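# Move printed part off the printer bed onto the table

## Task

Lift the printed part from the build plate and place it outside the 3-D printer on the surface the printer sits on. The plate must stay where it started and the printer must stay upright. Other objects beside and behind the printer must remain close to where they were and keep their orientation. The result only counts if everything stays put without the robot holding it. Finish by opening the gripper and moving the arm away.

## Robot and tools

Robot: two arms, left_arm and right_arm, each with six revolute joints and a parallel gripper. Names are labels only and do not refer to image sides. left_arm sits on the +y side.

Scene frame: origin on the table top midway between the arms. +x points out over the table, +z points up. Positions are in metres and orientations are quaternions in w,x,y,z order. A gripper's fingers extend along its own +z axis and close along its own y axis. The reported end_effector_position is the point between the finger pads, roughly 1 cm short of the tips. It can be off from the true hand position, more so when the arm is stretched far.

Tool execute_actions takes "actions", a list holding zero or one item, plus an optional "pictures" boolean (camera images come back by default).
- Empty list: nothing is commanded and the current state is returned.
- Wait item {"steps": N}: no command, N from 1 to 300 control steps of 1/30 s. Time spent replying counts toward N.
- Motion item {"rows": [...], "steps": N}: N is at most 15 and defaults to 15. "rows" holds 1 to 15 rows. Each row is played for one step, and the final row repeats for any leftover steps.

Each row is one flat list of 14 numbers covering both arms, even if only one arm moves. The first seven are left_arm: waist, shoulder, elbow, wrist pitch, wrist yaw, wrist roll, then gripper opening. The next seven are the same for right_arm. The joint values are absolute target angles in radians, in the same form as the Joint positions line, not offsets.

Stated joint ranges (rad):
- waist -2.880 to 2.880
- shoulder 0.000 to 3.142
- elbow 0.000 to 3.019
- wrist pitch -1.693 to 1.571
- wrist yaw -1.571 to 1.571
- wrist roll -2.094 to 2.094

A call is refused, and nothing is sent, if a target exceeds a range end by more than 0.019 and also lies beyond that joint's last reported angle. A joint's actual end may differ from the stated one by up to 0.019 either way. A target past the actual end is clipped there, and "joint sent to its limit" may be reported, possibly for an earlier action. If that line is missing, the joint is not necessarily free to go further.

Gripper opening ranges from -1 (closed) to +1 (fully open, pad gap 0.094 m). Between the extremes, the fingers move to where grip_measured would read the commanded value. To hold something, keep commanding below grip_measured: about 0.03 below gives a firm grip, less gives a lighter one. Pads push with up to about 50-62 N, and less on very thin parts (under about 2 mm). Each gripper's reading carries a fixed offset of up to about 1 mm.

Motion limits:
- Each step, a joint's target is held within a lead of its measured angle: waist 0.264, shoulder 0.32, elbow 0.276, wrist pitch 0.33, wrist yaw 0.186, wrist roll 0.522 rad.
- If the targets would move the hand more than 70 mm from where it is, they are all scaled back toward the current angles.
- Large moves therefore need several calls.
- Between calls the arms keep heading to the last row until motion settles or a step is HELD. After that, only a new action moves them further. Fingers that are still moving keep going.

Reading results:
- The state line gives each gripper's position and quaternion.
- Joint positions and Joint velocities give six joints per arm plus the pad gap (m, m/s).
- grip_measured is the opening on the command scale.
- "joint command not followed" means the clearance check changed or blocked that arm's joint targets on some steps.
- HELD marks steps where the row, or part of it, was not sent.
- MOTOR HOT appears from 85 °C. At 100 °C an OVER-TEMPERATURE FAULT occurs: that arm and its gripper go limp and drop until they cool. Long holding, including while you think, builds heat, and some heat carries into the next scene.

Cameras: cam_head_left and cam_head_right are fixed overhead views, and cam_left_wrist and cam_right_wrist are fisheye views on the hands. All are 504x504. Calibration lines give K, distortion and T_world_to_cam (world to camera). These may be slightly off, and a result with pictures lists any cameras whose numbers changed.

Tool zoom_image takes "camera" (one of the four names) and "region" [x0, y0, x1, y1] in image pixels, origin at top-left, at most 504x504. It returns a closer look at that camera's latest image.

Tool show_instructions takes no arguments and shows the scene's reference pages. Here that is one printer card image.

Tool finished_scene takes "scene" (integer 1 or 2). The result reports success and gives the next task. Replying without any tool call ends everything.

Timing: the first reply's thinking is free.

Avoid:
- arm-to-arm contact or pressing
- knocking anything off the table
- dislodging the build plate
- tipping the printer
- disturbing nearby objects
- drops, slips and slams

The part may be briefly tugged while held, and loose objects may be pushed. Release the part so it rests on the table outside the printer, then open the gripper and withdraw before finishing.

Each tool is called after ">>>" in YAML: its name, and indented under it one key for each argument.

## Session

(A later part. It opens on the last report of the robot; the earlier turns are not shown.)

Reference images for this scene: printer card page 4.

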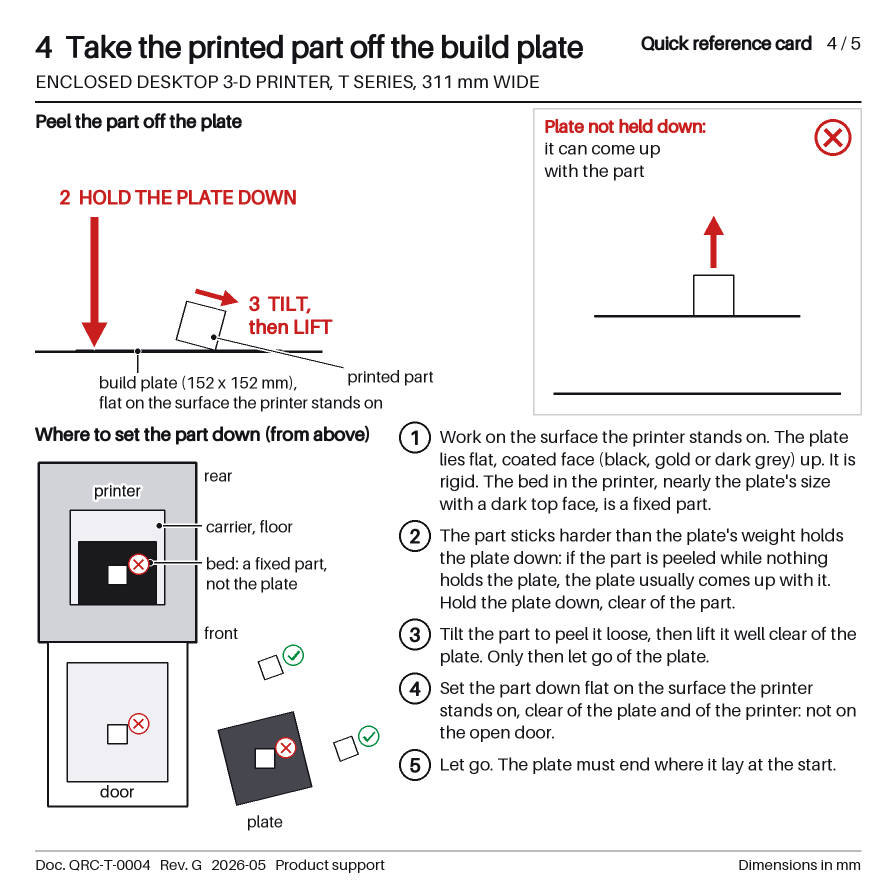

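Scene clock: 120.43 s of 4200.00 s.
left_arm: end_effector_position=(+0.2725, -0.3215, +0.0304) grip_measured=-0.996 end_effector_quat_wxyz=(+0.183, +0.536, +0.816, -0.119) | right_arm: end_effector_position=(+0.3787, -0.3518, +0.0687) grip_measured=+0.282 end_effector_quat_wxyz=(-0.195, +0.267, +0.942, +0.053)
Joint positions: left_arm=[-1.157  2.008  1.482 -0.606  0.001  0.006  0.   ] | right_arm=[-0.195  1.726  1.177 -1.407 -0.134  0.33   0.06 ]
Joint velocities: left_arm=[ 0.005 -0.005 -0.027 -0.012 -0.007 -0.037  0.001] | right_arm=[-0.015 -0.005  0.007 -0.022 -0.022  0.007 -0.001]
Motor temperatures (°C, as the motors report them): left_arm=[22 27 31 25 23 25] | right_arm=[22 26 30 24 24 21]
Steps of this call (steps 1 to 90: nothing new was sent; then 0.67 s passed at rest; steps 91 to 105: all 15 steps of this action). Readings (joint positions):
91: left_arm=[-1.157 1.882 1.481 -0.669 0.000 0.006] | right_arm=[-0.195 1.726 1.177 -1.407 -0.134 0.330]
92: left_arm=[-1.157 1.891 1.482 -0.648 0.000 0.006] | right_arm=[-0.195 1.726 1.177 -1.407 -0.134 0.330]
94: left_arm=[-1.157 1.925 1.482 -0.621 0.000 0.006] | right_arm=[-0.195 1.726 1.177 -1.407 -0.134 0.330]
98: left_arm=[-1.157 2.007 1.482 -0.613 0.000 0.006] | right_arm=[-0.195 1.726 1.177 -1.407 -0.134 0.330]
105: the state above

>>> execute_actions:
  actions:
    - {"rows": [[-1.1482,2.04,1.481,-0.60,0,0,-1,-0.18,1.7497,1.0679,-1.2658,-0.1371,0.315,0.28]], "steps": 15}

Scene clock: 127.23 s of 4200.00 s.
left_arm: end_effector_position=(+0.2720, -0.3206, +0.0234) grip_measured=-0.996 end_effector_quat_wxyz=(+0.178, +0.536, +0.817, -0.116) | right_arm: end_effector_position=(+0.3554, -0.3437, +0.0269) grip_measured=+0.282 end_effector_quat_wxyz=(-0.196, +0.262, +0.943, +0.052)
Joint positions: left_arm=[-1.157  2.019  1.482 -0.605  0.001  0.006  0.   ] | right_arm=[-0.185  1.739  1.061 -1.281 -0.134  0.33   0.06 ]
Joint velocities: left_arm=[-0.015 -0.015  0.007  0.002  0.037  0.022 -0.   ] | right_arm=[ 0.005 -0.015  0.012  0.002  0.022  0.007 -0.001]
Motor temperatures (°C, as the motors report them): left_arm=[22 27 31 25 23 25] | right_arm=[22 26 30 24 24 21]
Steps of this call (steps 1 to 15: the robot went on to your last target; steps 16 to 90: nothing new was sent; then 3.30 s passed at rest; steps 91 to 105: all 15 steps of this action). Readings (joint positions):
91: left_arm=[-1.157 2.009 1.482 -0.606 0.001 0.006] | right_arm=[-0.195 1.725 1.165 -1.384 -0.134 0.330]
92: left_arm=[-1.157 2.010 1.482 -0.606 0.001 0.006] | right_arm=[-0.194 1.720 1.143 -1.341 -0.134 0.330]
94: left_arm=[-1.157 2.013 1.482 -0.606 0.001 0.006] | right_arm=[-0.190 1.723 1.097 -1.298 -0.134 0.330]
98: left_arm=[-1.157 2.019 1.482 -0.606 0.001 0.006] | right_arm=[-0.185 1.738 1.061 -1.287 -0.134 0.330]
105: the state above
camera_calibration (this result's frames):
cam_left_wrist: T_world_to_cam=[[-0.915721, -0.401301, -0.0203372, 0.125724], [-0.397261, 0.896581, 0.195771, 0.397026], [-0.0603289, 0.18735, -0.980439, 0.221661], [0, 0, 0, 1]] pos_world=[0.286224, -0.347041, 0.142156]
cam_right_wrist: T_world_to_cam=[[-0.507574, -0.861606, -0.00193585, -0.116591], [-0.439414, 0.256925, 0.860758, 0.230781], [-0.741137, 0.437749, -0.50901, 0.552096], [0, 0, 0, 1]] pos_world=[0.451408, -0.401429, 0.0821497]

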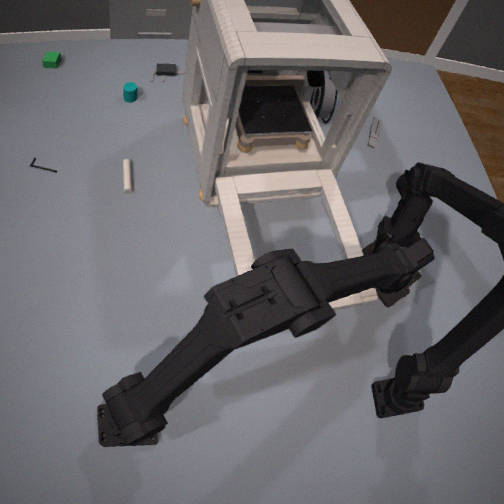

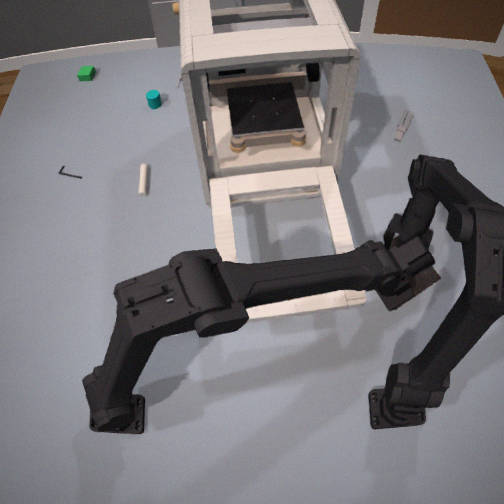

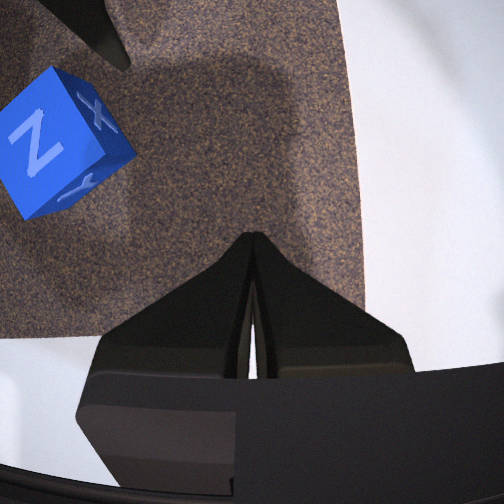

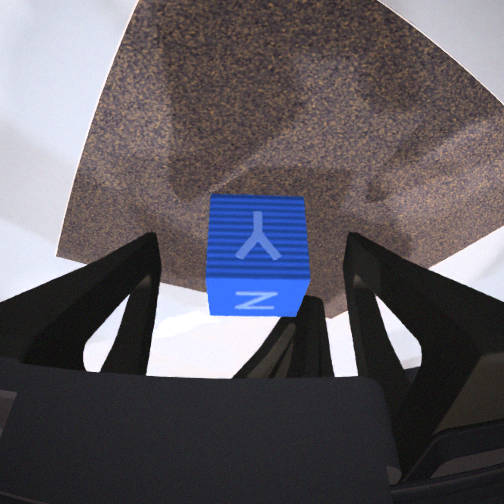

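>>> execute_actions:
  actions:
    - {"rows": [[-1.1482,2.04,1.481,-0.60,0,0,-1,-0.185,1.768,1.061,-1.254,-0.134,0.33,0.28]], "steps": 10}
  pictures: false

>>> execute_actions:
  actions:
    - {"rows": [[-1.1482,2.04,1.481,-0.60,0,0,-1,-0.185,1.768,1.061,-1.254,-0.134,0.33,-0.42]], "steps": 12}
  pictures: false

Scene clock: 131.07 s of 4200.00 s.
left_arm: end_effector_position=(+0.2720, -0.3206, +0.0234) grip_measured=-0.996 end_effector_quat_wxyz=(+0.178, +0.536, +0.817, -0.116) | right_arm: end_effector_position=(+0.3579, -0.3442, +0.0253) grip_measured=+0.282 end_effector_quat_wxyz=(-0.191, +0.262, +0.945, +0.052)
Joint positions: left_arm=[-1.157  2.019  1.482 -0.605  0.001  0.006  0.   ] | right_arm=[-0.185  1.74   1.061 -1.269 -0.134  0.33   0.06 ]
Joint velocities: left_arm=[-0.005 -0.005  0.007  0.012 -0.11  -0.051 -0.   ] | right_arm=[-0.005 -0.015 -0.012  0.012 -0.037 -0.051  0.001]
Motor temperatures (°C, as the motors report them): left_arm=[22 27 31 25 23 25] | right_arm=[22 26 30 24 24 21]
Steps of this call (steps 1 to 15: the robot went on to your last target; steps 16 to 90: nothing new was sent; then 0.50 s passed at rest; steps 91 to 100: all 10 steps of this action). Readings (joint positions):
91: left_arm=[-1.157 2.019 1.482 -0.605 0.001 0.006] | right_arm=[-0.185 1.739 1.061 -1.279 -0.134 0.330]
92: left_arm=[-1.157 2.019 1.482 -0.605 0.001 0.006] | right_arm=[-0.185 1.739 1.061 -1.276 -0.134 0.330]
94: left_arm=[-1.157 2.019 1.482 -0.605 0.001 0.006] | right_arm=[-0.185 1.740 1.061 -1.271 -0.134 0.330]
98: left_arm=[-1.157 2.019 1.482 -0.605 0.001 0.006] | right_arm=[-0.185 1.740 1.061 -1.269 -0.134 0.330]
100: the state above

Scene clock: 131.47 s of 4200.00 s.
left_arm: end_effector_position=(+0.2720, -0.3206, +0.0234) grip_measured=-0.996 end_effector_quat_wxyz=(+0.178, +0.536, +0.817, -0.116) | right_arm: end_effector_position=(+0.3578, -0.3444, +0.0252) grip_measured=-0.387 end_effector_quat_wxyz=(-0.192, +0.262, +0.945, +0.052)
Joint positions: left_arm=[-1.157  2.019  1.482 -0.605  0.001  0.006  0.   ] | right_arm=[-0.185  1.741  1.061 -1.269 -0.133  0.33   0.029]
Joint velocities: left_arm=[-0.005 -0.015 -0.002 -0.002  0.007 -0.022 -0.001] | right_arm=[-0.015 -0.015  0.017  0.007 -0.051  0.037 -0.002]
Motor temperatures (°C, as the motors report them): left_arm=[22 27 31 25 23 25] | right_arm=[22 26 30 24 24 21]
Steps of this call (steps 1 to 12: all 12 steps of this action). Readings (joint positions):
1: left_arm=[-1.157 2.019 1.482 -0.605 0.001 0.006] | right_arm=[-0.185 1.740 1.061 -1.269 -0.134 0.330]
2: left_arm=[-1.157 2.019 1.482 -0.605 0.001 0.006] | right_arm=[-0.185 1.740 1.061 -1.269 -0.134 0.330]
4: left_arm=[-1.157 2.019 1.482 -0.605 0.001 0.006] | right_arm=[-0.185 1.741 1.061 -1.269 -0.133 0.330]
8: left_arm=[-1.157 2.019 1.482 -0.605 0.001 0.006] | right_arm=[-0.185 1.741 1.061 -1.269 -0.133 0.330]
12: the state above

>>> execute_actions:
  actions:
    - {"rows": [[-1.1482,2.04,1.481,-0.60,0,0,-1,-0.1994,1.820,1.140,-1.392,-0.164,0.296,-0.42]], "steps": 15}
  pictures: false

>>> execute_actions:
  actions:
    - {"rows": [[-1.1482,2.04,1.481,-0.60,0,0,-1,-0.2138,1.8992,1.2191,-1.5148,-0.1944,0.262,-0.42]], "steps": 15}

Scene clock: 144.60 s of 4200.00 s.
left_arm: end_effector_position=(+0.2721, -0.3207, +0.0235) grip_measured=-0.996 end_effector_quat_wxyz=(+0.178, +0.536, +0.817, -0.116) | right_arm: end_effector_position=(+0.3555, -0.3425, +0.0245) grip_measured=-0.387 end_effector_quat_wxyz=(-0.240, +0.260, +0.933, +0.064)
Joint positions: left_arm=[-1.157  2.019  1.482 -0.605  0.001  0.006  0.   ] | right_arm=[-0.195  1.801  1.112 -1.359 -0.161  0.31   0.029]
Joint velocities: left_arm=[-0.005 -0.005  0.002  0.002  0.022 -0.022  0.001] | right_arm=[-0.005  0.005 -0.012  0.012 -0.037 -0.037 -0.001]
Motor temperatures (°C, as the motors report them): left_arm=[22 28 31 25 23 25] | right_arm=[22 26 30 24 24 21]
Steps of this call (steps 1 to 15: the robot went on to your last target; steps 16 to 90: nothing new was sent; then 9.63 s passed at rest; steps 91 to 105: all 15 steps of this action). Readings (joint positions):
91: left_arm=[-1.157 2.019 1.482 -0.605 0.001 0.006] | right_arm=[-0.186 1.745 1.067 -1.285 -0.142 0.326]
92: left_arm=[-1.157 2.019 1.482 -0.605 0.001 0.006] | right_arm=[-0.188 1.756 1.080 -1.312 -0.151 0.322]
94: left_arm=[-1.157 2.019 1.482 -0.605 0.001 0.006] | right_arm=[-0.191 1.782 1.100 -1.340 -0.156 0.316]
98: left_arm=[-1.157 2.019 1.482 -0.605 0.001 0.006] | right_arm=[-0.195 1.801 1.112 -1.359 -0.161 0.312]
105: the state above

Scene clock: 145.10 s of 4200.00 s.
left_arm: end_effector_position=(+0.2725, -0.3214, +0.0236) grip_measured=-0.996 end_effector_quat_wxyz=(+0.180, +0.536, +0.816, -0.118) | right_arm: end_effector_position=(+0.3548, -0.3425, +0.0239) grip_measured=-0.387 end_effector_quat_wxyz=(-0.305, +0.257, +0.913, +0.081)
Joint positions: left_arm=[-1.156  2.019  1.482 -0.601  0.002  0.006  0.   ] | right_arm=[-0.21   1.889  1.186 -1.484 -0.192  0.277  0.029]
Joint velocities: left_arm=[-0.015  0.005 -0.012 -0.007  0.051  0.022 -0.001] | right_arm=[-0.005  0.015  0.012  0.027 -0.095  0.007 -0.   ]
Motor temperatures (°C, as the motors report them): left_arm=[22 28 31 25 23 25] | right_arm=[22 26 30 24 24 21]
Steps of this call (steps 1 to 15: all 15 steps of this action). Readings (joint positions):
1: left_arm=[-1.157 2.019 1.482 -0.605 0.002 0.006] | right_arm=[-0.196 1.808 1.120 -1.379 -0.171 0.305]
2: left_arm=[-1.157 2.019 1.482 -0.605 0.002 0.006] | right_arm=[-0.198 1.823 1.140 -1.417 -0.181 0.298]
4: left_arm=[-1.157 2.018 1.482 -0.602 0.002 0.006] | right_arm=[-0.203 1.858 1.175 -1.462 -0.187 0.290]
8: left_arm=[-1.156 2.019 1.482 -0.601 0.002 0.006] | right_arm=[-0.210 1.889 1.186 -1.483 -0.192 0.281]
15: the state above
camera_calibration (this result's frames):
cam_left_wrist: T_world_to_cam=[[-0.915677, -0.401434, -0.0196484, 0.125786], [-0.397492, 0.897287, 0.19203, 0.398249], [-0.0594571, 0.183648, -0.981192, 0.220601], [0, 0, 0, 1]] pos_world=[0.286596, -0.347362, 0.142447]
cam_right_wrist: T_world_to_cam=[[-0.513796, -0.857912, -0.00104371, -0.112429], [-0.254849, 0.151465, 0.955045, 0.12894], [-0.819186, 0.490964, -0.29646, 0.590402], [0, 0, 0, 1]] pos_world=[0.458744, -0.40585, 0.0517699]

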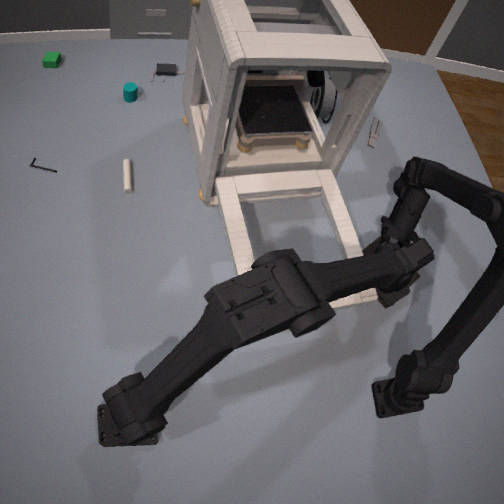

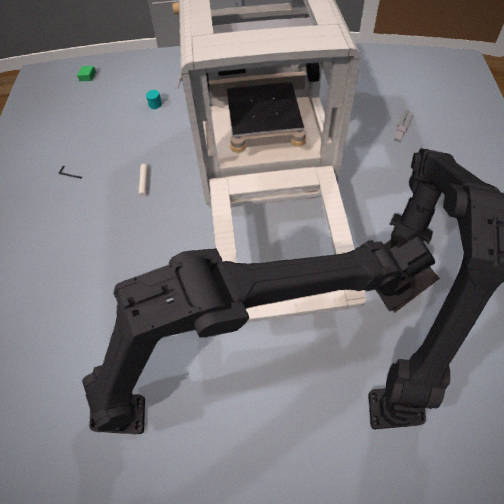

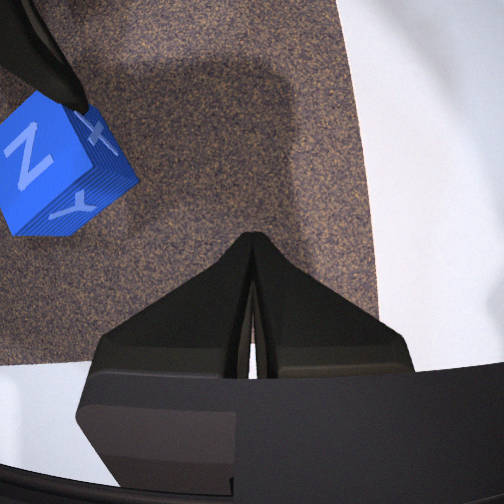

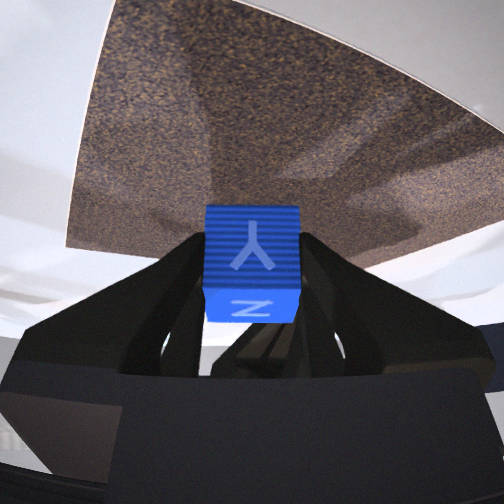

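>>> execute_actions:
  actions: []

Scene clock: 160.50 s of 4200.00 s.
left_arm: end_effector_position=(+0.2725, -0.3214, +0.0236) grip_measured=-0.996 end_effector_quat_wxyz=(+0.180, +0.536, +0.816, -0.118) | right_arm: end_effector_position=(+0.3548, -0.3425, +0.0239) grip_measured=-0.387 end_effector_quat_wxyz=(-0.305, +0.257, +0.914, +0.082)
Joint positions: left_arm=[-1.156  2.019  1.482 -0.601  0.002  0.006  0.   ] | right_arm=[-0.21   1.889  1.186 -1.484 -0.192  0.276  0.029]
Joint velocities: left_arm=[-0.005 -0.005  0.007 -0.002  0.007  0.007 -0.   ] | right_arm=[-0.005  0.005 -0.002  0.002  0.066 -0.066  0.   ]
Motor temperatures (°C, as the motors report them): left_arm=[22 28 31 25 23 25] | right_arm=[22 27 30 24 24 21]
Steps of this call (steps 1 to 15: the robot went on to your last target; steps 16 to 90: nothing new was sent; then 12.40 s passed at rest). Readings (joint positions):
1: left_arm=[-1.156 2.019 1.482 -0.601 0.002 0.006] | right_arm=[-0.210 1.889 1.186 -1.484 -0.192 0.276]
2: left_arm=[-1.156 2.019 1.482 -0.601 0.002 0.006] | right_arm=[-0.210 1.889 1.186 -1.484 -0.192 0.276]
4: left_arm=[-1.156 2.019 1.482 -0.601 0.002 0.006] | right_arm=[-0.210 1.889 1.186 -1.484 -0.192 0.276]
8: left_arm=[-1.156 2.019 1.482 -0.601 0.002 0.006] | right_arm=[-0.210 1.889 1.186 -1.484 -0.192 0.276]
90: the state above
All arms were judged still, so your last target was given up. Only a new action makes them travel on or press farther. Fingers that are still opening or closing keep moving.
camera_calibration (this result's frames):
cam_left_wrist: T_world_to_cam=[[-0.915677, -0.401434, -0.0196484, 0.125786], [-0.397492, 0.897287, 0.19203, 0.398249], [-0.0594571, 0.183648, -0.981192, 0.220601], [0, 0, 0, 1]] pos_world=[0.286596, -0.347362, 0.142447]
cam_right_wrist: T_world_to_cam=[[-0.513271, -0.858225, -0.0015006, -0.112711], [-0.255164, 0.150934, 0.955045, 0.12887], [-0.819417, 0.49058, -0.296459, 0.590353], [0, 0, 0, 1]] pos_world=[0.458776, -0.405798, 0.0517692]

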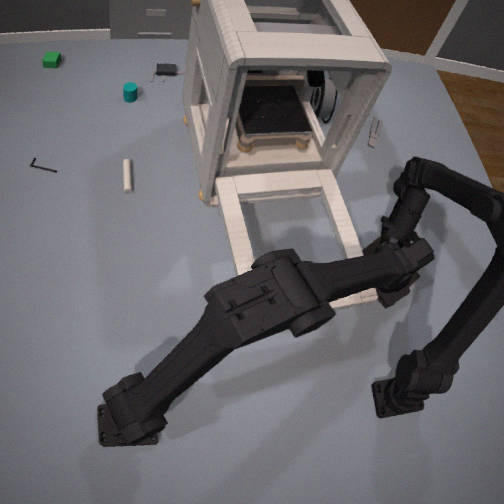

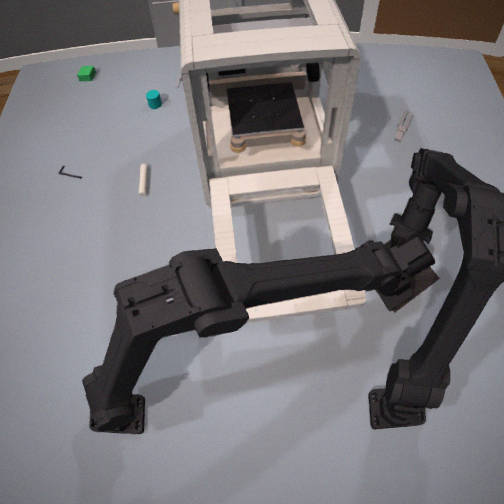

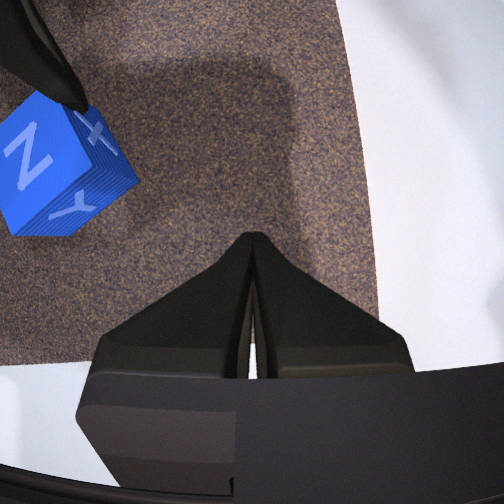

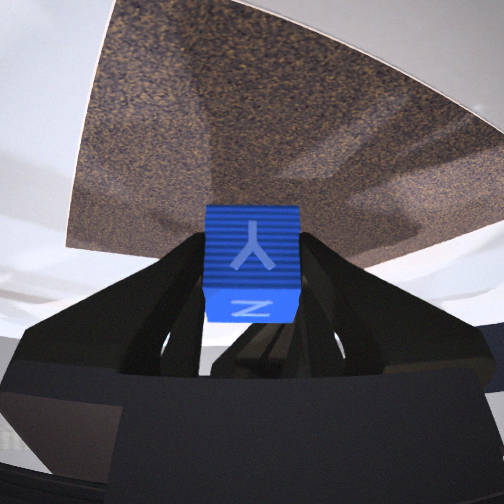

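>>> execute_actions:
  actions:
    - {"rows": [[-1.1482, 2.04, 1.481, -0.60, 0, 0, -1, -0.21, 1.82, 1.24, -1.60, -0.192, 0.277, -0.42]], "steps": 15}

Scene clock: 166.07 s of 4200.00 s.
left_arm: end_effector_position=(+0.2727, -0.3212, +0.0234) grip_measured=-0.996 end_effector_quat_wxyz=(+0.179, +0.536, +0.816, -0.118) | right_arm: end_effector_position=(+0.3495, -0.3415, +0.0619) grip_measured=-0.387 end_effector_quat_wxyz=(-0.311, +0.257, +0.911, +0.081)
Joint positions: left_arm=[-1.156  2.02   1.482 -0.601  0.002  0.006  0.   ] | right_arm=[-0.21   1.825  1.204 -1.581 -0.192  0.276  0.029]
Joint velocities: left_arm=[-0.005 -0.015 -0.012 -0.012  0.022  0.022  0.   ] | right_arm=[-0.005 -0.005 -0.027 -0.002  0.007 -0.037 -0.   ]
Motor temperatures (°C, as the motors report them): left_arm=[22 28 31 25 23 25] | right_arm=[22 27 30 24 24 21]
Steps of this call (steps 1 to 90: nothing new was sent; then 2.07 s passed at rest; steps 91 to 105: all 15 steps of this action). Readings (joint positions):
91: left_arm=[-1.156 2.019 1.482 -0.601 0.002 0.006] | right_arm=[-0.210 1.888 1.188 -1.495 -0.192 0.276]
92: left_arm=[-1.156 2.019 1.482 -0.601 0.002 0.006] | right_arm=[-0.210 1.886 1.191 -1.514 -0.192 0.276]
94: left_arm=[-1.156 2.017 1.482 -0.601 0.002 0.006] | right_arm=[-0.210 1.874 1.197 -1.544 -0.192 0.276]
98: left_arm=[-1.156 2.020 1.482 -0.601 0.002 0.006] | right_arm=[-0.210 1.837 1.200 -1.577 -0.192 0.276]
105: the state above
camera_calibration (this result's frames):
cam_left_wrist: T_world_to_cam=[[-0.915597, -0.401632, -0.0193017, 0.12588], [-0.3976, 0.897159, 0.192405, 0.398238], [-0.0599596, 0.18384, -0.981126, 0.220541], [0, 0, 0, 1]] pos_world=[0.286819, -0.347269, 0.142185]
cam_right_wrist: T_world_to_cam=[[-0.513067, -0.858342, 0.00334879, -0.11487], [-0.241926, 0.14835, 0.958887, 0.0853611], [-0.82355, 0.491163, -0.283769, 0.597604], [0, 0, 0, 1]] pos_world=[0.453871, -0.404782, 0.0881142]

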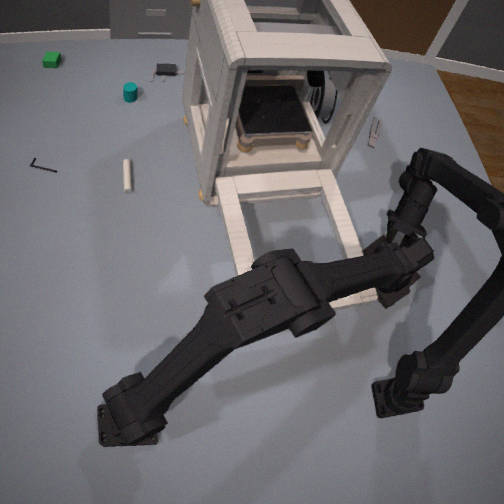

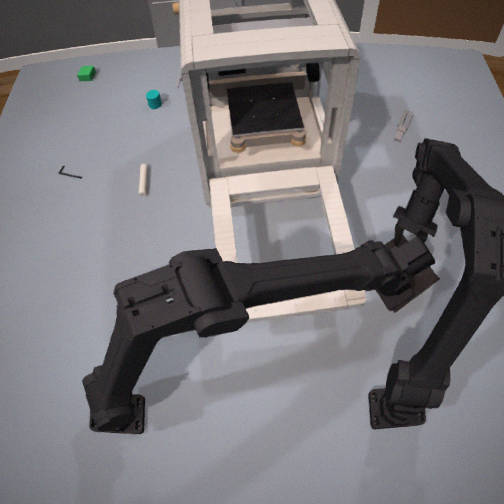

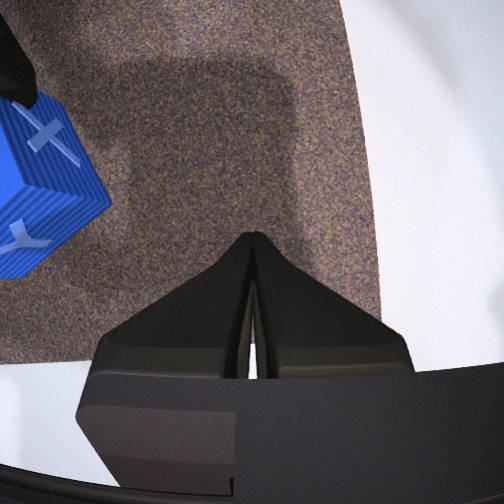

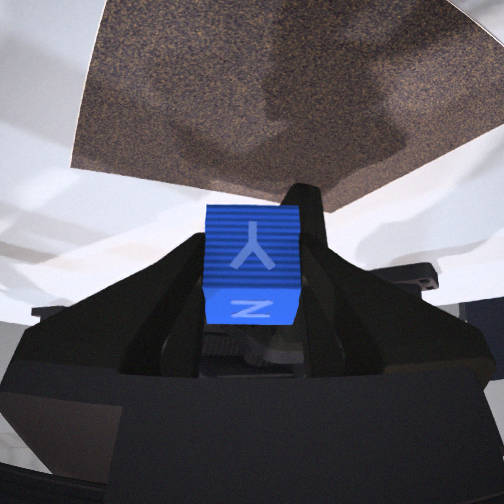

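Cube is lifted. Lift further.

>>> execute_actions:
  actions:
    - {"rows": [[-1.1482, 2.04, 1.481, -0.60, 0, 0, -1, -0.21, 1.75, 1.30, -1.68, -0.192, 0.277, -0.42]], "steps": 15}

Scene clock: 168.27 s of 4200.00 s.
left_arm: end_effector_position=(+0.2727, -0.3212, +0.0234) grip_measured=-0.996 end_effector_quat_wxyz=(+0.179, +0.536, +0.816, -0.118) | right_arm: end_effector_position=(+0.3618, -0.3441, +0.1110) grip_measured=-0.387 end_effector_quat_wxyz=(-0.283, +0.256, +0.921, +0.083)
Joint positions: left_arm=[-1.156  2.02   1.482 -0.601  0.002  0.006  0.   ] | right_arm=[-0.21   1.747  1.268 -1.662 -0.192  0.276  0.029]
Joint velocities: left_arm=[ 0.005 -0.024 -0.017 -0.012  0.022  0.007 -0.   ] | right_arm=[-0.005  0.005 -0.007 -0.012  0.037  0.007 -0.   ]
Motor temperatures (°C, as the motors report them): left_arm=[22 28 31 25 23 25] | right_arm=[22 27 30 24 24 21]
Steps of this call (steps 1 to 15: the robot went on to your last target; steps 16 to 51: nothing new was sent; steps 52 to 66: all 15 steps of this action). Readings (joint positions):
52: left_arm=[-1.156 2.020 1.482 -0.601 0.002 0.006] | right_arm=[-0.210 1.823 1.209 -1.593 -0.192 0.276]
53: left_arm=[-1.156 2.020 1.482 -0.601 0.002 0.006] | right_arm=[-0.210 1.822 1.217 -1.617 -0.192 0.276]
55: left_arm=[-1.156 2.020 1.482 -0.601 0.002 0.006] | right_arm=[-0.210 1.805 1.235 -1.646 -0.192 0.276]
59: left_arm=[-1.156 2.020 1.482 -0.601 0.002 0.006] | right_arm=[-0.210 1.763 1.263 -1.658 -0.192 0.276]
66: the state above
camera_calibration (this result's frames):
cam_left_wrist: T_world_to_cam=[[-0.915597, -0.401632, -0.0193017, 0.12588], [-0.3976, 0.897159, 0.192405, 0.398238], [-0.0599596, 0.18384, -0.981126, 0.220541], [0, 0, 0, 1]] pos_world=[0.286819, -0.347269, 0.142185]
cam_right_wrist: T_world_to_cam=[[-0.512692, -0.858422, -0.016095, -0.108982], [-0.297939, 0.1603, 0.941029, 0.0679911], [-0.80522, 0.487253, -0.337942, 0.620992], [0, 0, 0, 1]] pos_world=[0.464418, -0.407032, 0.144124]

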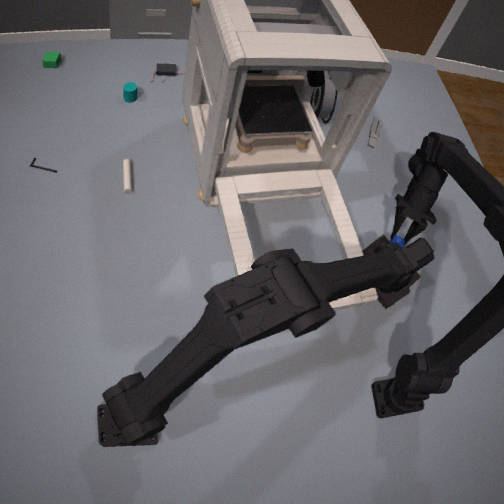

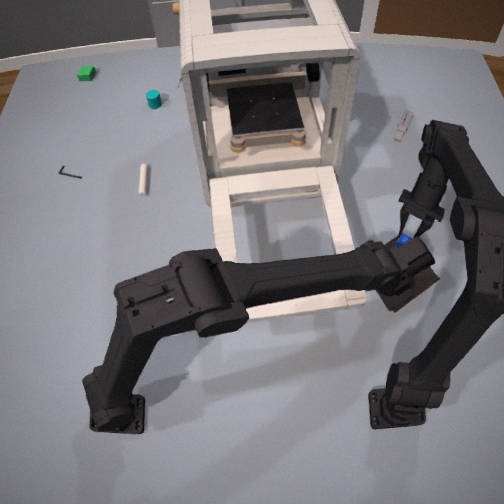

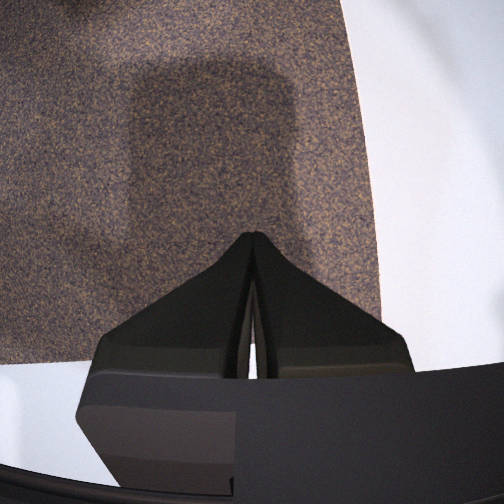

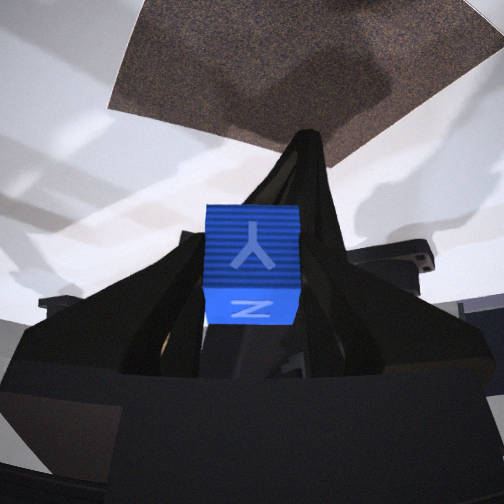

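>>> execute_actions:
  actions:
    - {"rows": [[-1.1482, 2.04, 1.481, -0.60, 0, 0, -1, -0.81, 1.75, 1.30, -1.50, -0.13, 0.315, -0.42]], "steps": 15}
  pictures: false

>>> execute_actions:
  actions:
    - {"rows": [[-1.1482, 1.85, 1.481, -0.60, 0, 0, -1, -0.81, 1.75, 1.30, -1.50, -0.13, 0.315, -0.42]], "steps": 15}

Scene clock: 181.03 s of 4200.00 s.
left_arm: end_effector_position=(+0.2727, -0.3212, +0.0234) grip_measured=-0.996 end_effector_quat_wxyz=(+0.179, +0.536, +0.816, -0.118) | right_arm: end_effector_position=(+0.2747, -0.5836, +0.0920) grip_measured=-0.387 end_effector_quat_wxyz=(-0.183, +0.542, +0.812, +0.116)
Joint positions: left_arm=[-1.156  2.02   1.482 -0.601  0.002  0.006  0.   ] | right_arm=[-0.855  1.747  1.268 -1.512 -0.126  0.296  0.029]
Joint velocities: left_arm=[-0.015 -0.015  0.007 -0.012 -0.037  0.022 -0.   ] | right_arm=[-0.65  -0.015  0.007  0.012  0.037  0.125  0.   ]
Motor temperatures (°C, as the motors report them): left_arm=[22 28 31 25 23 25] | right_arm=[22 27 31 24 24 21]
Steps of this call (steps 1 to 15: the robot went on to your last target; steps 16 to 90: nothing new was sent; then 9.27 s passed at rest; steps 91 to 105: all 15 steps of this action). Readings (joint positions):
91: left_arm=[-1.156 2.020 1.482 -0.601 0.002 0.006] | right_arm=[-0.219 1.747 1.268 -1.650 -0.182 0.276]
92: left_arm=[-1.156 2.020 1.482 -0.601 0.002 0.006] | right_arm=[-0.237 1.747 1.268 -1.626 -0.171 0.277]
94: left_arm=[-1.156 2.020 1.482 -0.601 0.002 0.006] | right_arm=[-0.309 1.747 1.268 -1.583 -0.156 0.278]
98: left_arm=[-1.156 2.020 1.482 -0.601 0.002 0.006] | right_arm=[-0.511 1.747 1.268 -1.538 -0.142 0.282]
105: the state above

Scene clock: 181.53 s of 4200.00 s.
left_arm: end_effector_position=(+0.2750, -0.3264, +0.1433) grip_measured=-0.996 end_effector_quat_wxyz=(+0.252, +0.523, +0.797, -0.165) | right_arm: end_effector_position=(+0.2893, -0.5687, +0.0921) grip_measured=-0.387 end_effector_quat_wxyz=(-0.186, +0.523, +0.824, +0.112)
Joint positions: left_arm=[-1.156  1.832  1.474 -0.601  0.002  0.006  0.   ] | right_arm=[-0.803  1.747  1.268 -1.512 -0.128  0.3    0.029]
Joint velocities: left_arm=[ 0.005 -0.005 -0.007  0.007 -0.066 -0.007 -0.001] | right_arm=[-0.024  0.015 -0.017 -0.002  0.022  0.007 -0.   ]
Motor temperatures (°C, as the motors report them): left_arm=[22 28 31 25 23 25] | right_arm=[22 27 31 24 24 21]
Steps of this call (steps 1 to 15: all 15 steps of this action). Readings (joint positions):
1: left_arm=[-1.156 2.014 1.482 -0.601 0.002 0.006] | right_arm=[-0.870 1.747 1.268 -1.512 -0.125 0.298]
2: left_arm=[-1.156 2.006 1.477 -0.601 0.002 0.006] | right_arm=[-0.873 1.747 1.268 -1.512 -0.125 0.299]
4: left_arm=[-1.156 1.980 1.474 -0.601 0.002 0.006] | right_arm=[-0.858 1.747 1.268 -1.512 -0.125 0.300]
8: left_arm=[-1.156 1.902 1.474 -0.601 0.002 0.006] | right_arm=[-0.811 1.747 1.268 -1.512 -0.127 0.300]
15: the state above
camera_calibration (this result's frames):
cam_left_wrist: T_world_to_cam=[[-0.914204, -0.404797, -0.0192457, 0.126779], [-0.405087, 0.91416, 0.0147007, 0.413807], [0.0116429, 0.0212356, -0.999707, 0.269197], [0, 0, 0, 1]] pos_world=[0.280396, -0.332683, 0.265474]
cam_right_wrist: T_world_to_cam=[[-0.900445, -0.434965, 0.00199957, 0.0120637], [-0.208769, 0.436208, 0.875293, 0.237374], [-0.381594, 0.787736, -0.483589, 0.727446], [0, 0, 0, 1]] pos_world=[0.338008, -0.671332, 0.143989]

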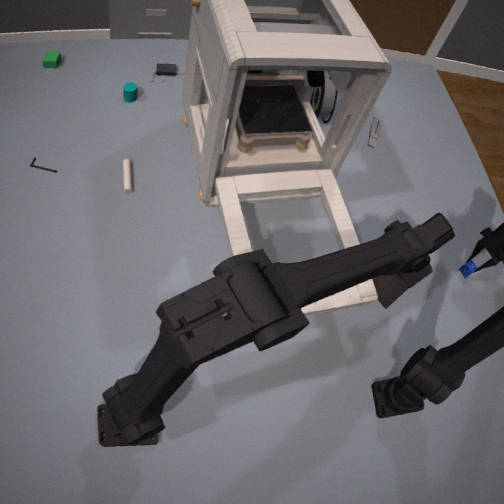

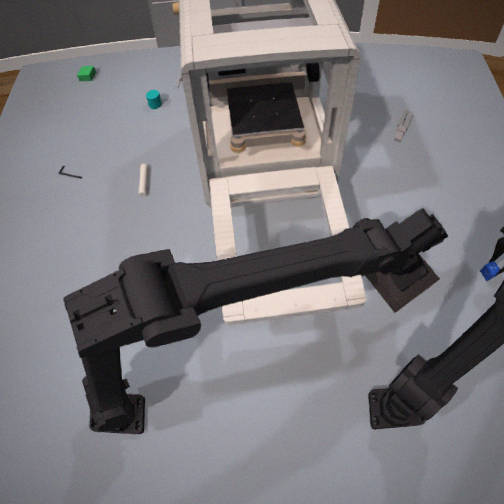

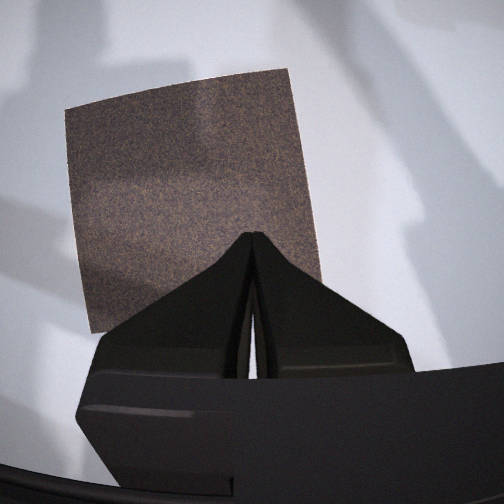

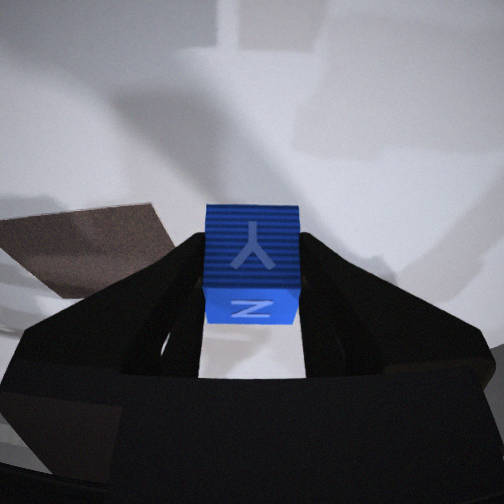

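>>> execute_actions:
  actions:
    - {"rows": [[-1.1482, 1.148, 1.10, -1.152, 0, 0, -1, -0.81, 1.86, 1.26, -1.33, -0.13, 0.315, -0.42]], "steps": 15}

Scene clock: 187.27 s of 4200.00 s.
left_arm: end_effector_position=(+0.1688, -0.0906, +0.2432) grip_measured=-0.996 end_effector_quat_wxyz=(+0.152, +0.545, +0.818, -0.101) | right_arm: end_effector_position=(+0.3070, -0.5875, +0.0293) grip_measured=-0.387 end_effector_quat_wxyz=(-0.165, +0.524, +0.828, +0.107)
Joint positions: left_arm=[-1.16   1.224  1.127 -1.106  0.004  0.015  0.   ] | right_arm=[-0.804  1.862  1.257 -1.342 -0.128  0.301  0.029]
Joint velocities: left_arm=[ 0.005 -1.617 -0.291 -0.662 -0.037 -0.125  0.   ] | right_arm=[-0.015 -0.005 -0.012  0.007 -0.022 -0.066 -0.001]
Motor temperatures (°C, as the motors report them): left_arm=[22 28 31 25 23 25] | right_arm=[22 27 31 24 24 21]
Steps of this call (steps 1 to 15: the robot went on to your last target; steps 16 to 90: nothing new was sent; then 2.23 s passed at rest; steps 91 to 105: all 15 steps of this action). Readings (joint positions):
91: left_arm=[-1.156 1.827 1.462 -0.619 0.002 0.006] | right_arm=[-0.804 1.751 1.266 -1.488 -0.128 0.301]
92: left_arm=[-1.156 1.803 1.429 -0.660 0.002 0.006] | right_arm=[-0.804 1.758 1.265 -1.440 -0.128 0.301]
94: left_arm=[-1.158 1.740 1.353 -0.730 0.010 0.021] | right_arm=[-0.804 1.789 1.265 -1.372 -0.128 0.301]
98: left_arm=[-1.161 1.582 1.239 -0.893 0.012 0.022] | right_arm=[-0.804 1.851 1.263 -1.343 -0.128 0.301]
105: the state above
camera_calibration (this result's frames):
cam_left_wrist: T_world_to_cam=[[-0.921505, -0.387808, -0.0208113, 0.130268], [-0.379877, 0.888925, 0.25594, 0.0884829], [-0.0807559, 0.243756, -0.966469, 0.39294], [0, 0, 0, 1]] pos_world=[0.185387, -0.123917, 0.359828]
cam_right_wrist: T_world_to_cam=[[-0.90078, -0.434118, -0.0116779, 0.0209497], [-0.234719, 0.464057, 0.854142, 0.329163], [-0.365379, 0.772135, -0.519909, 0.705559], [0, 0, 0, 1]] pos_world=[0.353928, -0.688442, 0.0859193]

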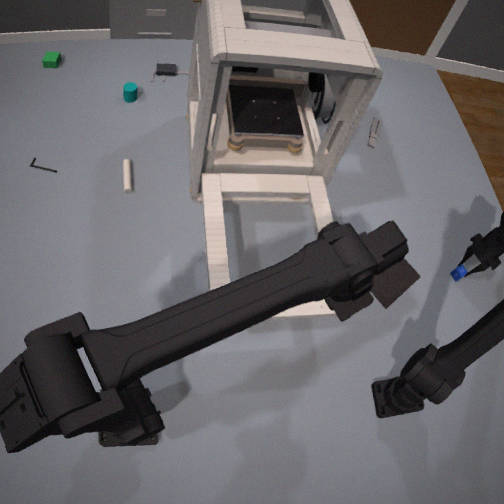

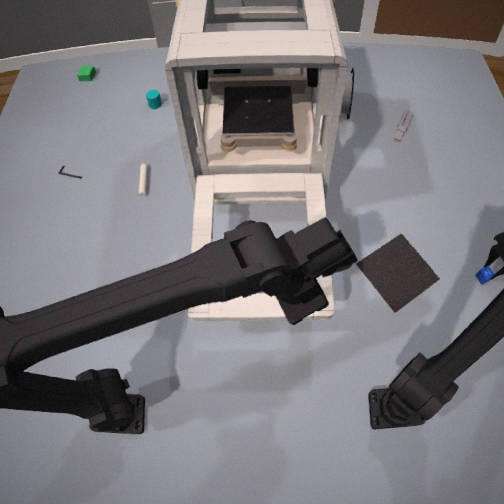

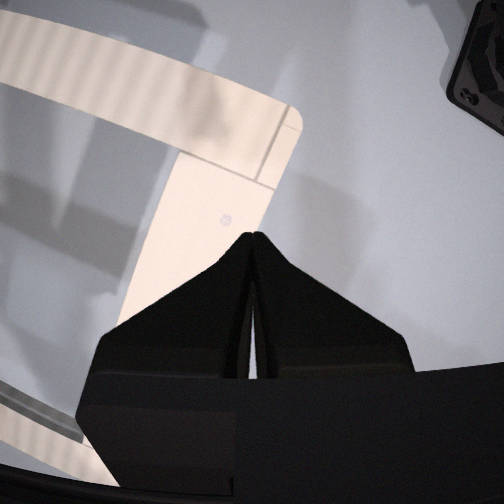

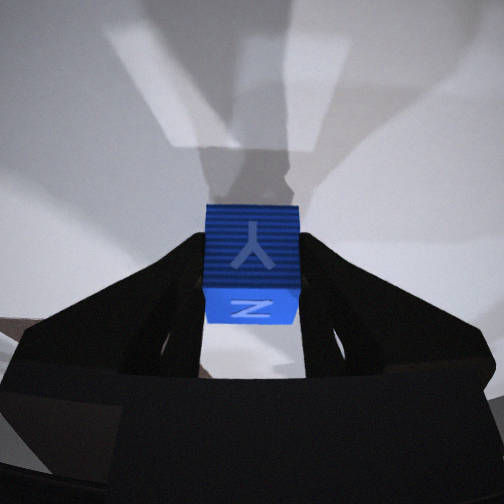

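>>> execute_actions:
  actions:
    - {"rows": [[-1.1482, 1.148, 1.10, -1.152, 0, 0, -1, -0.81, 1.86, 1.26, -1.33, -0.13, 0.315, 0.4]], "steps": 15}

Scene clock: 190.47 s of 4200.00 s.
left_arm: end_effector_position=(+0.1594, -0.0685, +0.2581) grip_measured=-0.996 end_effector_quat_wxyz=(+0.157, +0.542, +0.819, -0.104) | right_arm: end_effector_position=(+0.3098, -0.5983, +0.0281) grip_measured=+0.398 end_effector_quat_wxyz=(-0.148, +0.530, +0.828, +0.103)
Joint positions: left_arm=[-1.16   1.149  1.104 -1.146  0.003  0.008  0.   ] | right_arm=[-0.816  1.862  1.263 -1.312 -0.126  0.301  0.066]
Joint velocities: left_arm=[-0.015 -0.015 -0.007 -0.002 -0.022  0.022 -0.001] | right_arm=[ 0.005 -0.005  0.002 -0.007 -0.007  0.037 -0.001]
Motor temperatures (°C, as the motors report them): left_arm=[22 28 31 25 23 25] | right_arm=[22 27 31 24 24 21]
Steps of this call (steps 1 to 30: the robot went on to your last target; steps 31 to 81: nothing new was sent; steps 82 to 96: all 15 steps of this action). Readings (joint positions):
82: left_arm=[-1.160 1.149 1.104 -1.146 0.003 0.008] | right_arm=[-0.816 1.862 1.263 -1.312 -0.126 0.301]
83: left_arm=[-1.160 1.149 1.104 -1.146 0.003 0.008] | right_arm=[-0.816 1.862 1.263 -1.312 -0.126 0.301]
85: left_arm=[-1.160 1.149 1.104 -1.146 0.003 0.008] | right_arm=[-0.816 1.862 1.263 -1.312 -0.126 0.301]
89: left_arm=[-1.160 1.149 1.104 -1.146 0.003 0.008] | right_arm=[-0.816 1.862 1.263 -1.312 -0.126 0.301]
96: the state above
camera_calibration (this result's frames):
cam_left_wrist: T_world_to_cam=[[-0.918695, -0.394511, -0.0189841, 0.129038], [-0.386897, 0.889217, 0.244139, 0.0656916], [-0.0794347, 0.231634, -0.969554, 0.401031], [0, 0, 0, 1]] pos_world=[0.175818, -0.1004, 0.375233]
cam_right_wrist: T_world_to_cam=[[-0.905493, -0.423846, -0.0208992, 0.0267076], [-0.248644, 0.489999, 0.83551, 0.356209], [-0.343887, 0.761745, -0.549078, 0.702234], [0, 0, 0, 1]] pos_world=[0.354242, -0.698145, 0.0885228]

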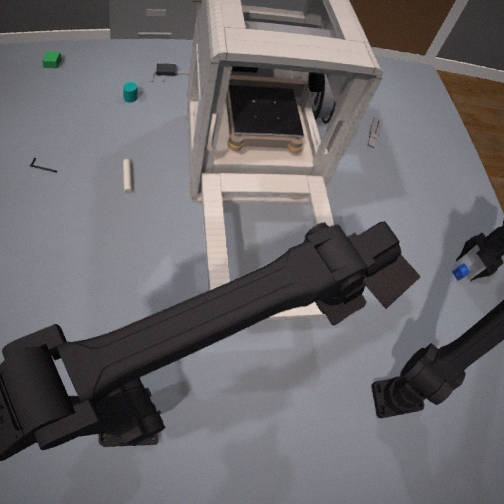

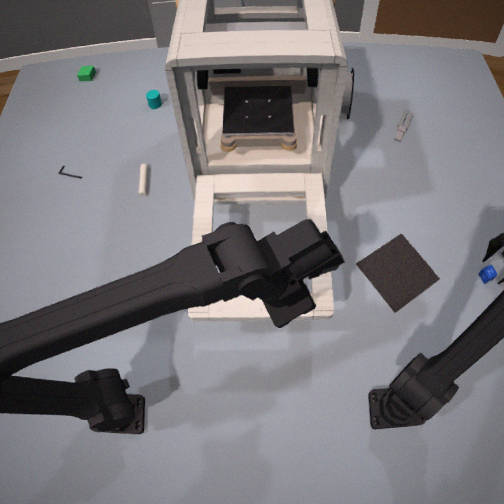

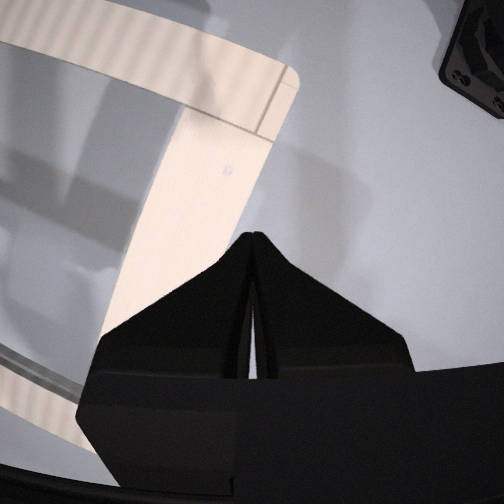

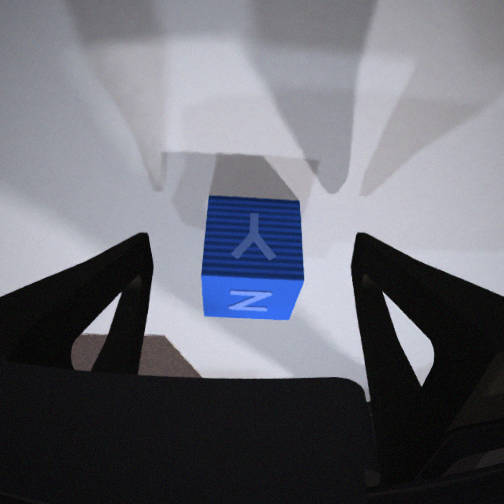

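Cube released. Retreat right arm upward.

>>> execute_actions:
  actions:
    - {"rows": [[-1.1482, 1.148, 1.10, -1.152, 0, 0, -1, -0.81, 1.70, 1.30, -1.55, -0.13, 0.315, 0.4]], "steps": 15}

Scene clock: 192.83 s of 4200.00 s.
left_arm: end_effector_position=(+0.1594, -0.0685, +0.2581) grip_measured=-0.996 end_effector_quat_wxyz=(+0.157, +0.542, +0.819, -0.104) | right_arm: end_effector_position=(+0.2837, -0.5704, +0.1227) grip_measured=+0.398 end_effector_quat_wxyz=(-0.161, +0.530, +0.826, +0.107)
Joint positions: left_arm=[-1.16   1.149  1.104 -1.146  0.003  0.008  0.   ] | right_arm=[-0.816  1.673  1.271 -1.538 -0.126  0.301  0.066]
Joint velocities: left_arm=[-0.015 -0.005  0.017 -0.017  0.022  0.007 -0.001] | right_arm=[-0.015  0.044 -0.017 -0.012 -0.081 -0.007  0.   ]
Motor temperatures (°C, as the motors report them): left_arm=[22 28 31 25 23 25] | right_arm=[22 27 31 24 24 21]
Steps of this call (steps 1 to 15: the robot went on to your last target; steps 16 to 56: nothing new was sent; steps 57 to 71: all 15 steps of this action). Readings (joint positions):
57: left_arm=[-1.160 1.149 1.104 -1.146 0.003 0.008] | right_arm=[-0.816 1.858 1.265 -1.335 -0.126 0.301]
58: left_arm=[-1.160 1.149 1.104 -1.146 0.003 0.008] | right_arm=[-0.816 1.849 1.265 -1.382 -0.126 0.301]
60: left_arm=[-1.160 1.149 1.104 -1.146 0.003 0.008] | right_arm=[-0.816 1.814 1.265 -1.465 -0.126 0.301]
64: left_arm=[-1.160 1.149 1.104 -1.146 0.003 0.008] | right_arm=[-0.816 1.712 1.265 -1.528 -0.126 0.301]
71: the state above
camera_calibration (this result's frames):
cam_left_wrist: T_world_to_cam=[[-0.918633, -0.394638, -0.0193384, 0.129177], [-0.387102, 0.889128, 0.244139, 0.0657183], [-0.0791524, 0.23176, -0.969547, 0.400991], [0, 0, 0, 1]] pos_world=[0.175845, -0.100388, 0.375233]
cam_right_wrist: T_world_to_cam=[[-0.905873, -0.423373, -0.0121827, 0.0161129], [-0.232047, 0.472027, 0.850497, 0.240168], [-0.354327, 0.77327, -0.525839, 0.730605], [0, 0, 0, 1]] pos_world=[0.3292, -0.671499, 0.180115]

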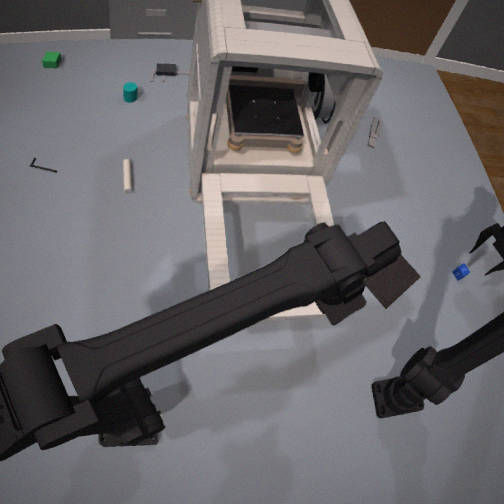

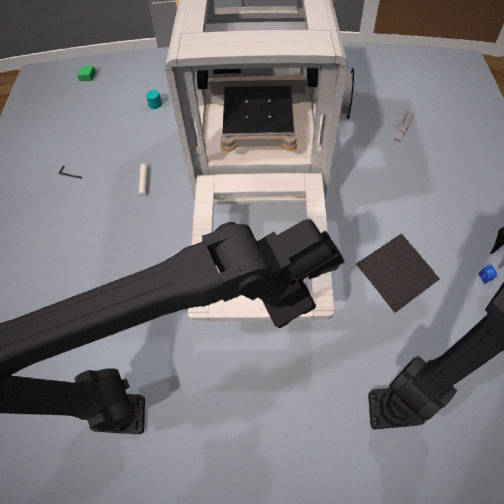

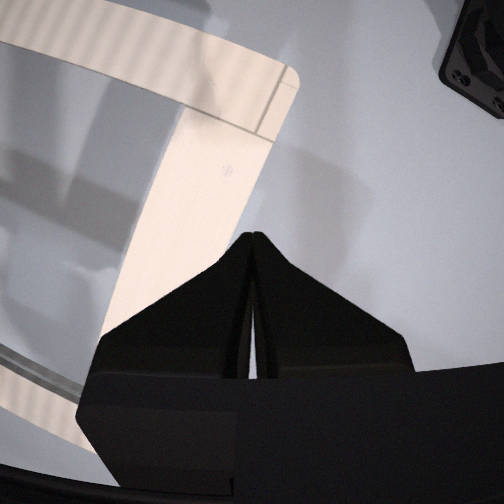

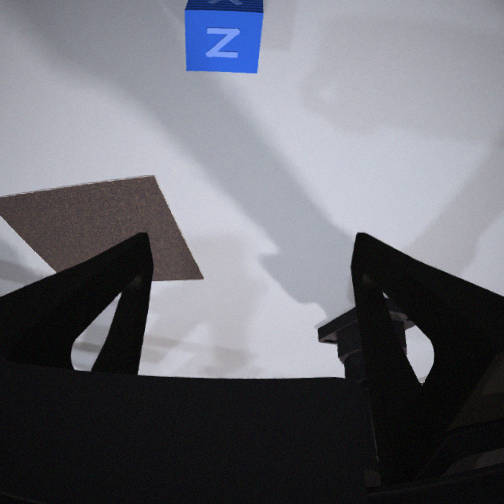

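Cube is on the table, plate in place, both arms clear.

>>> finished_scene:
  scene: 2

The scene is finished: the task was done.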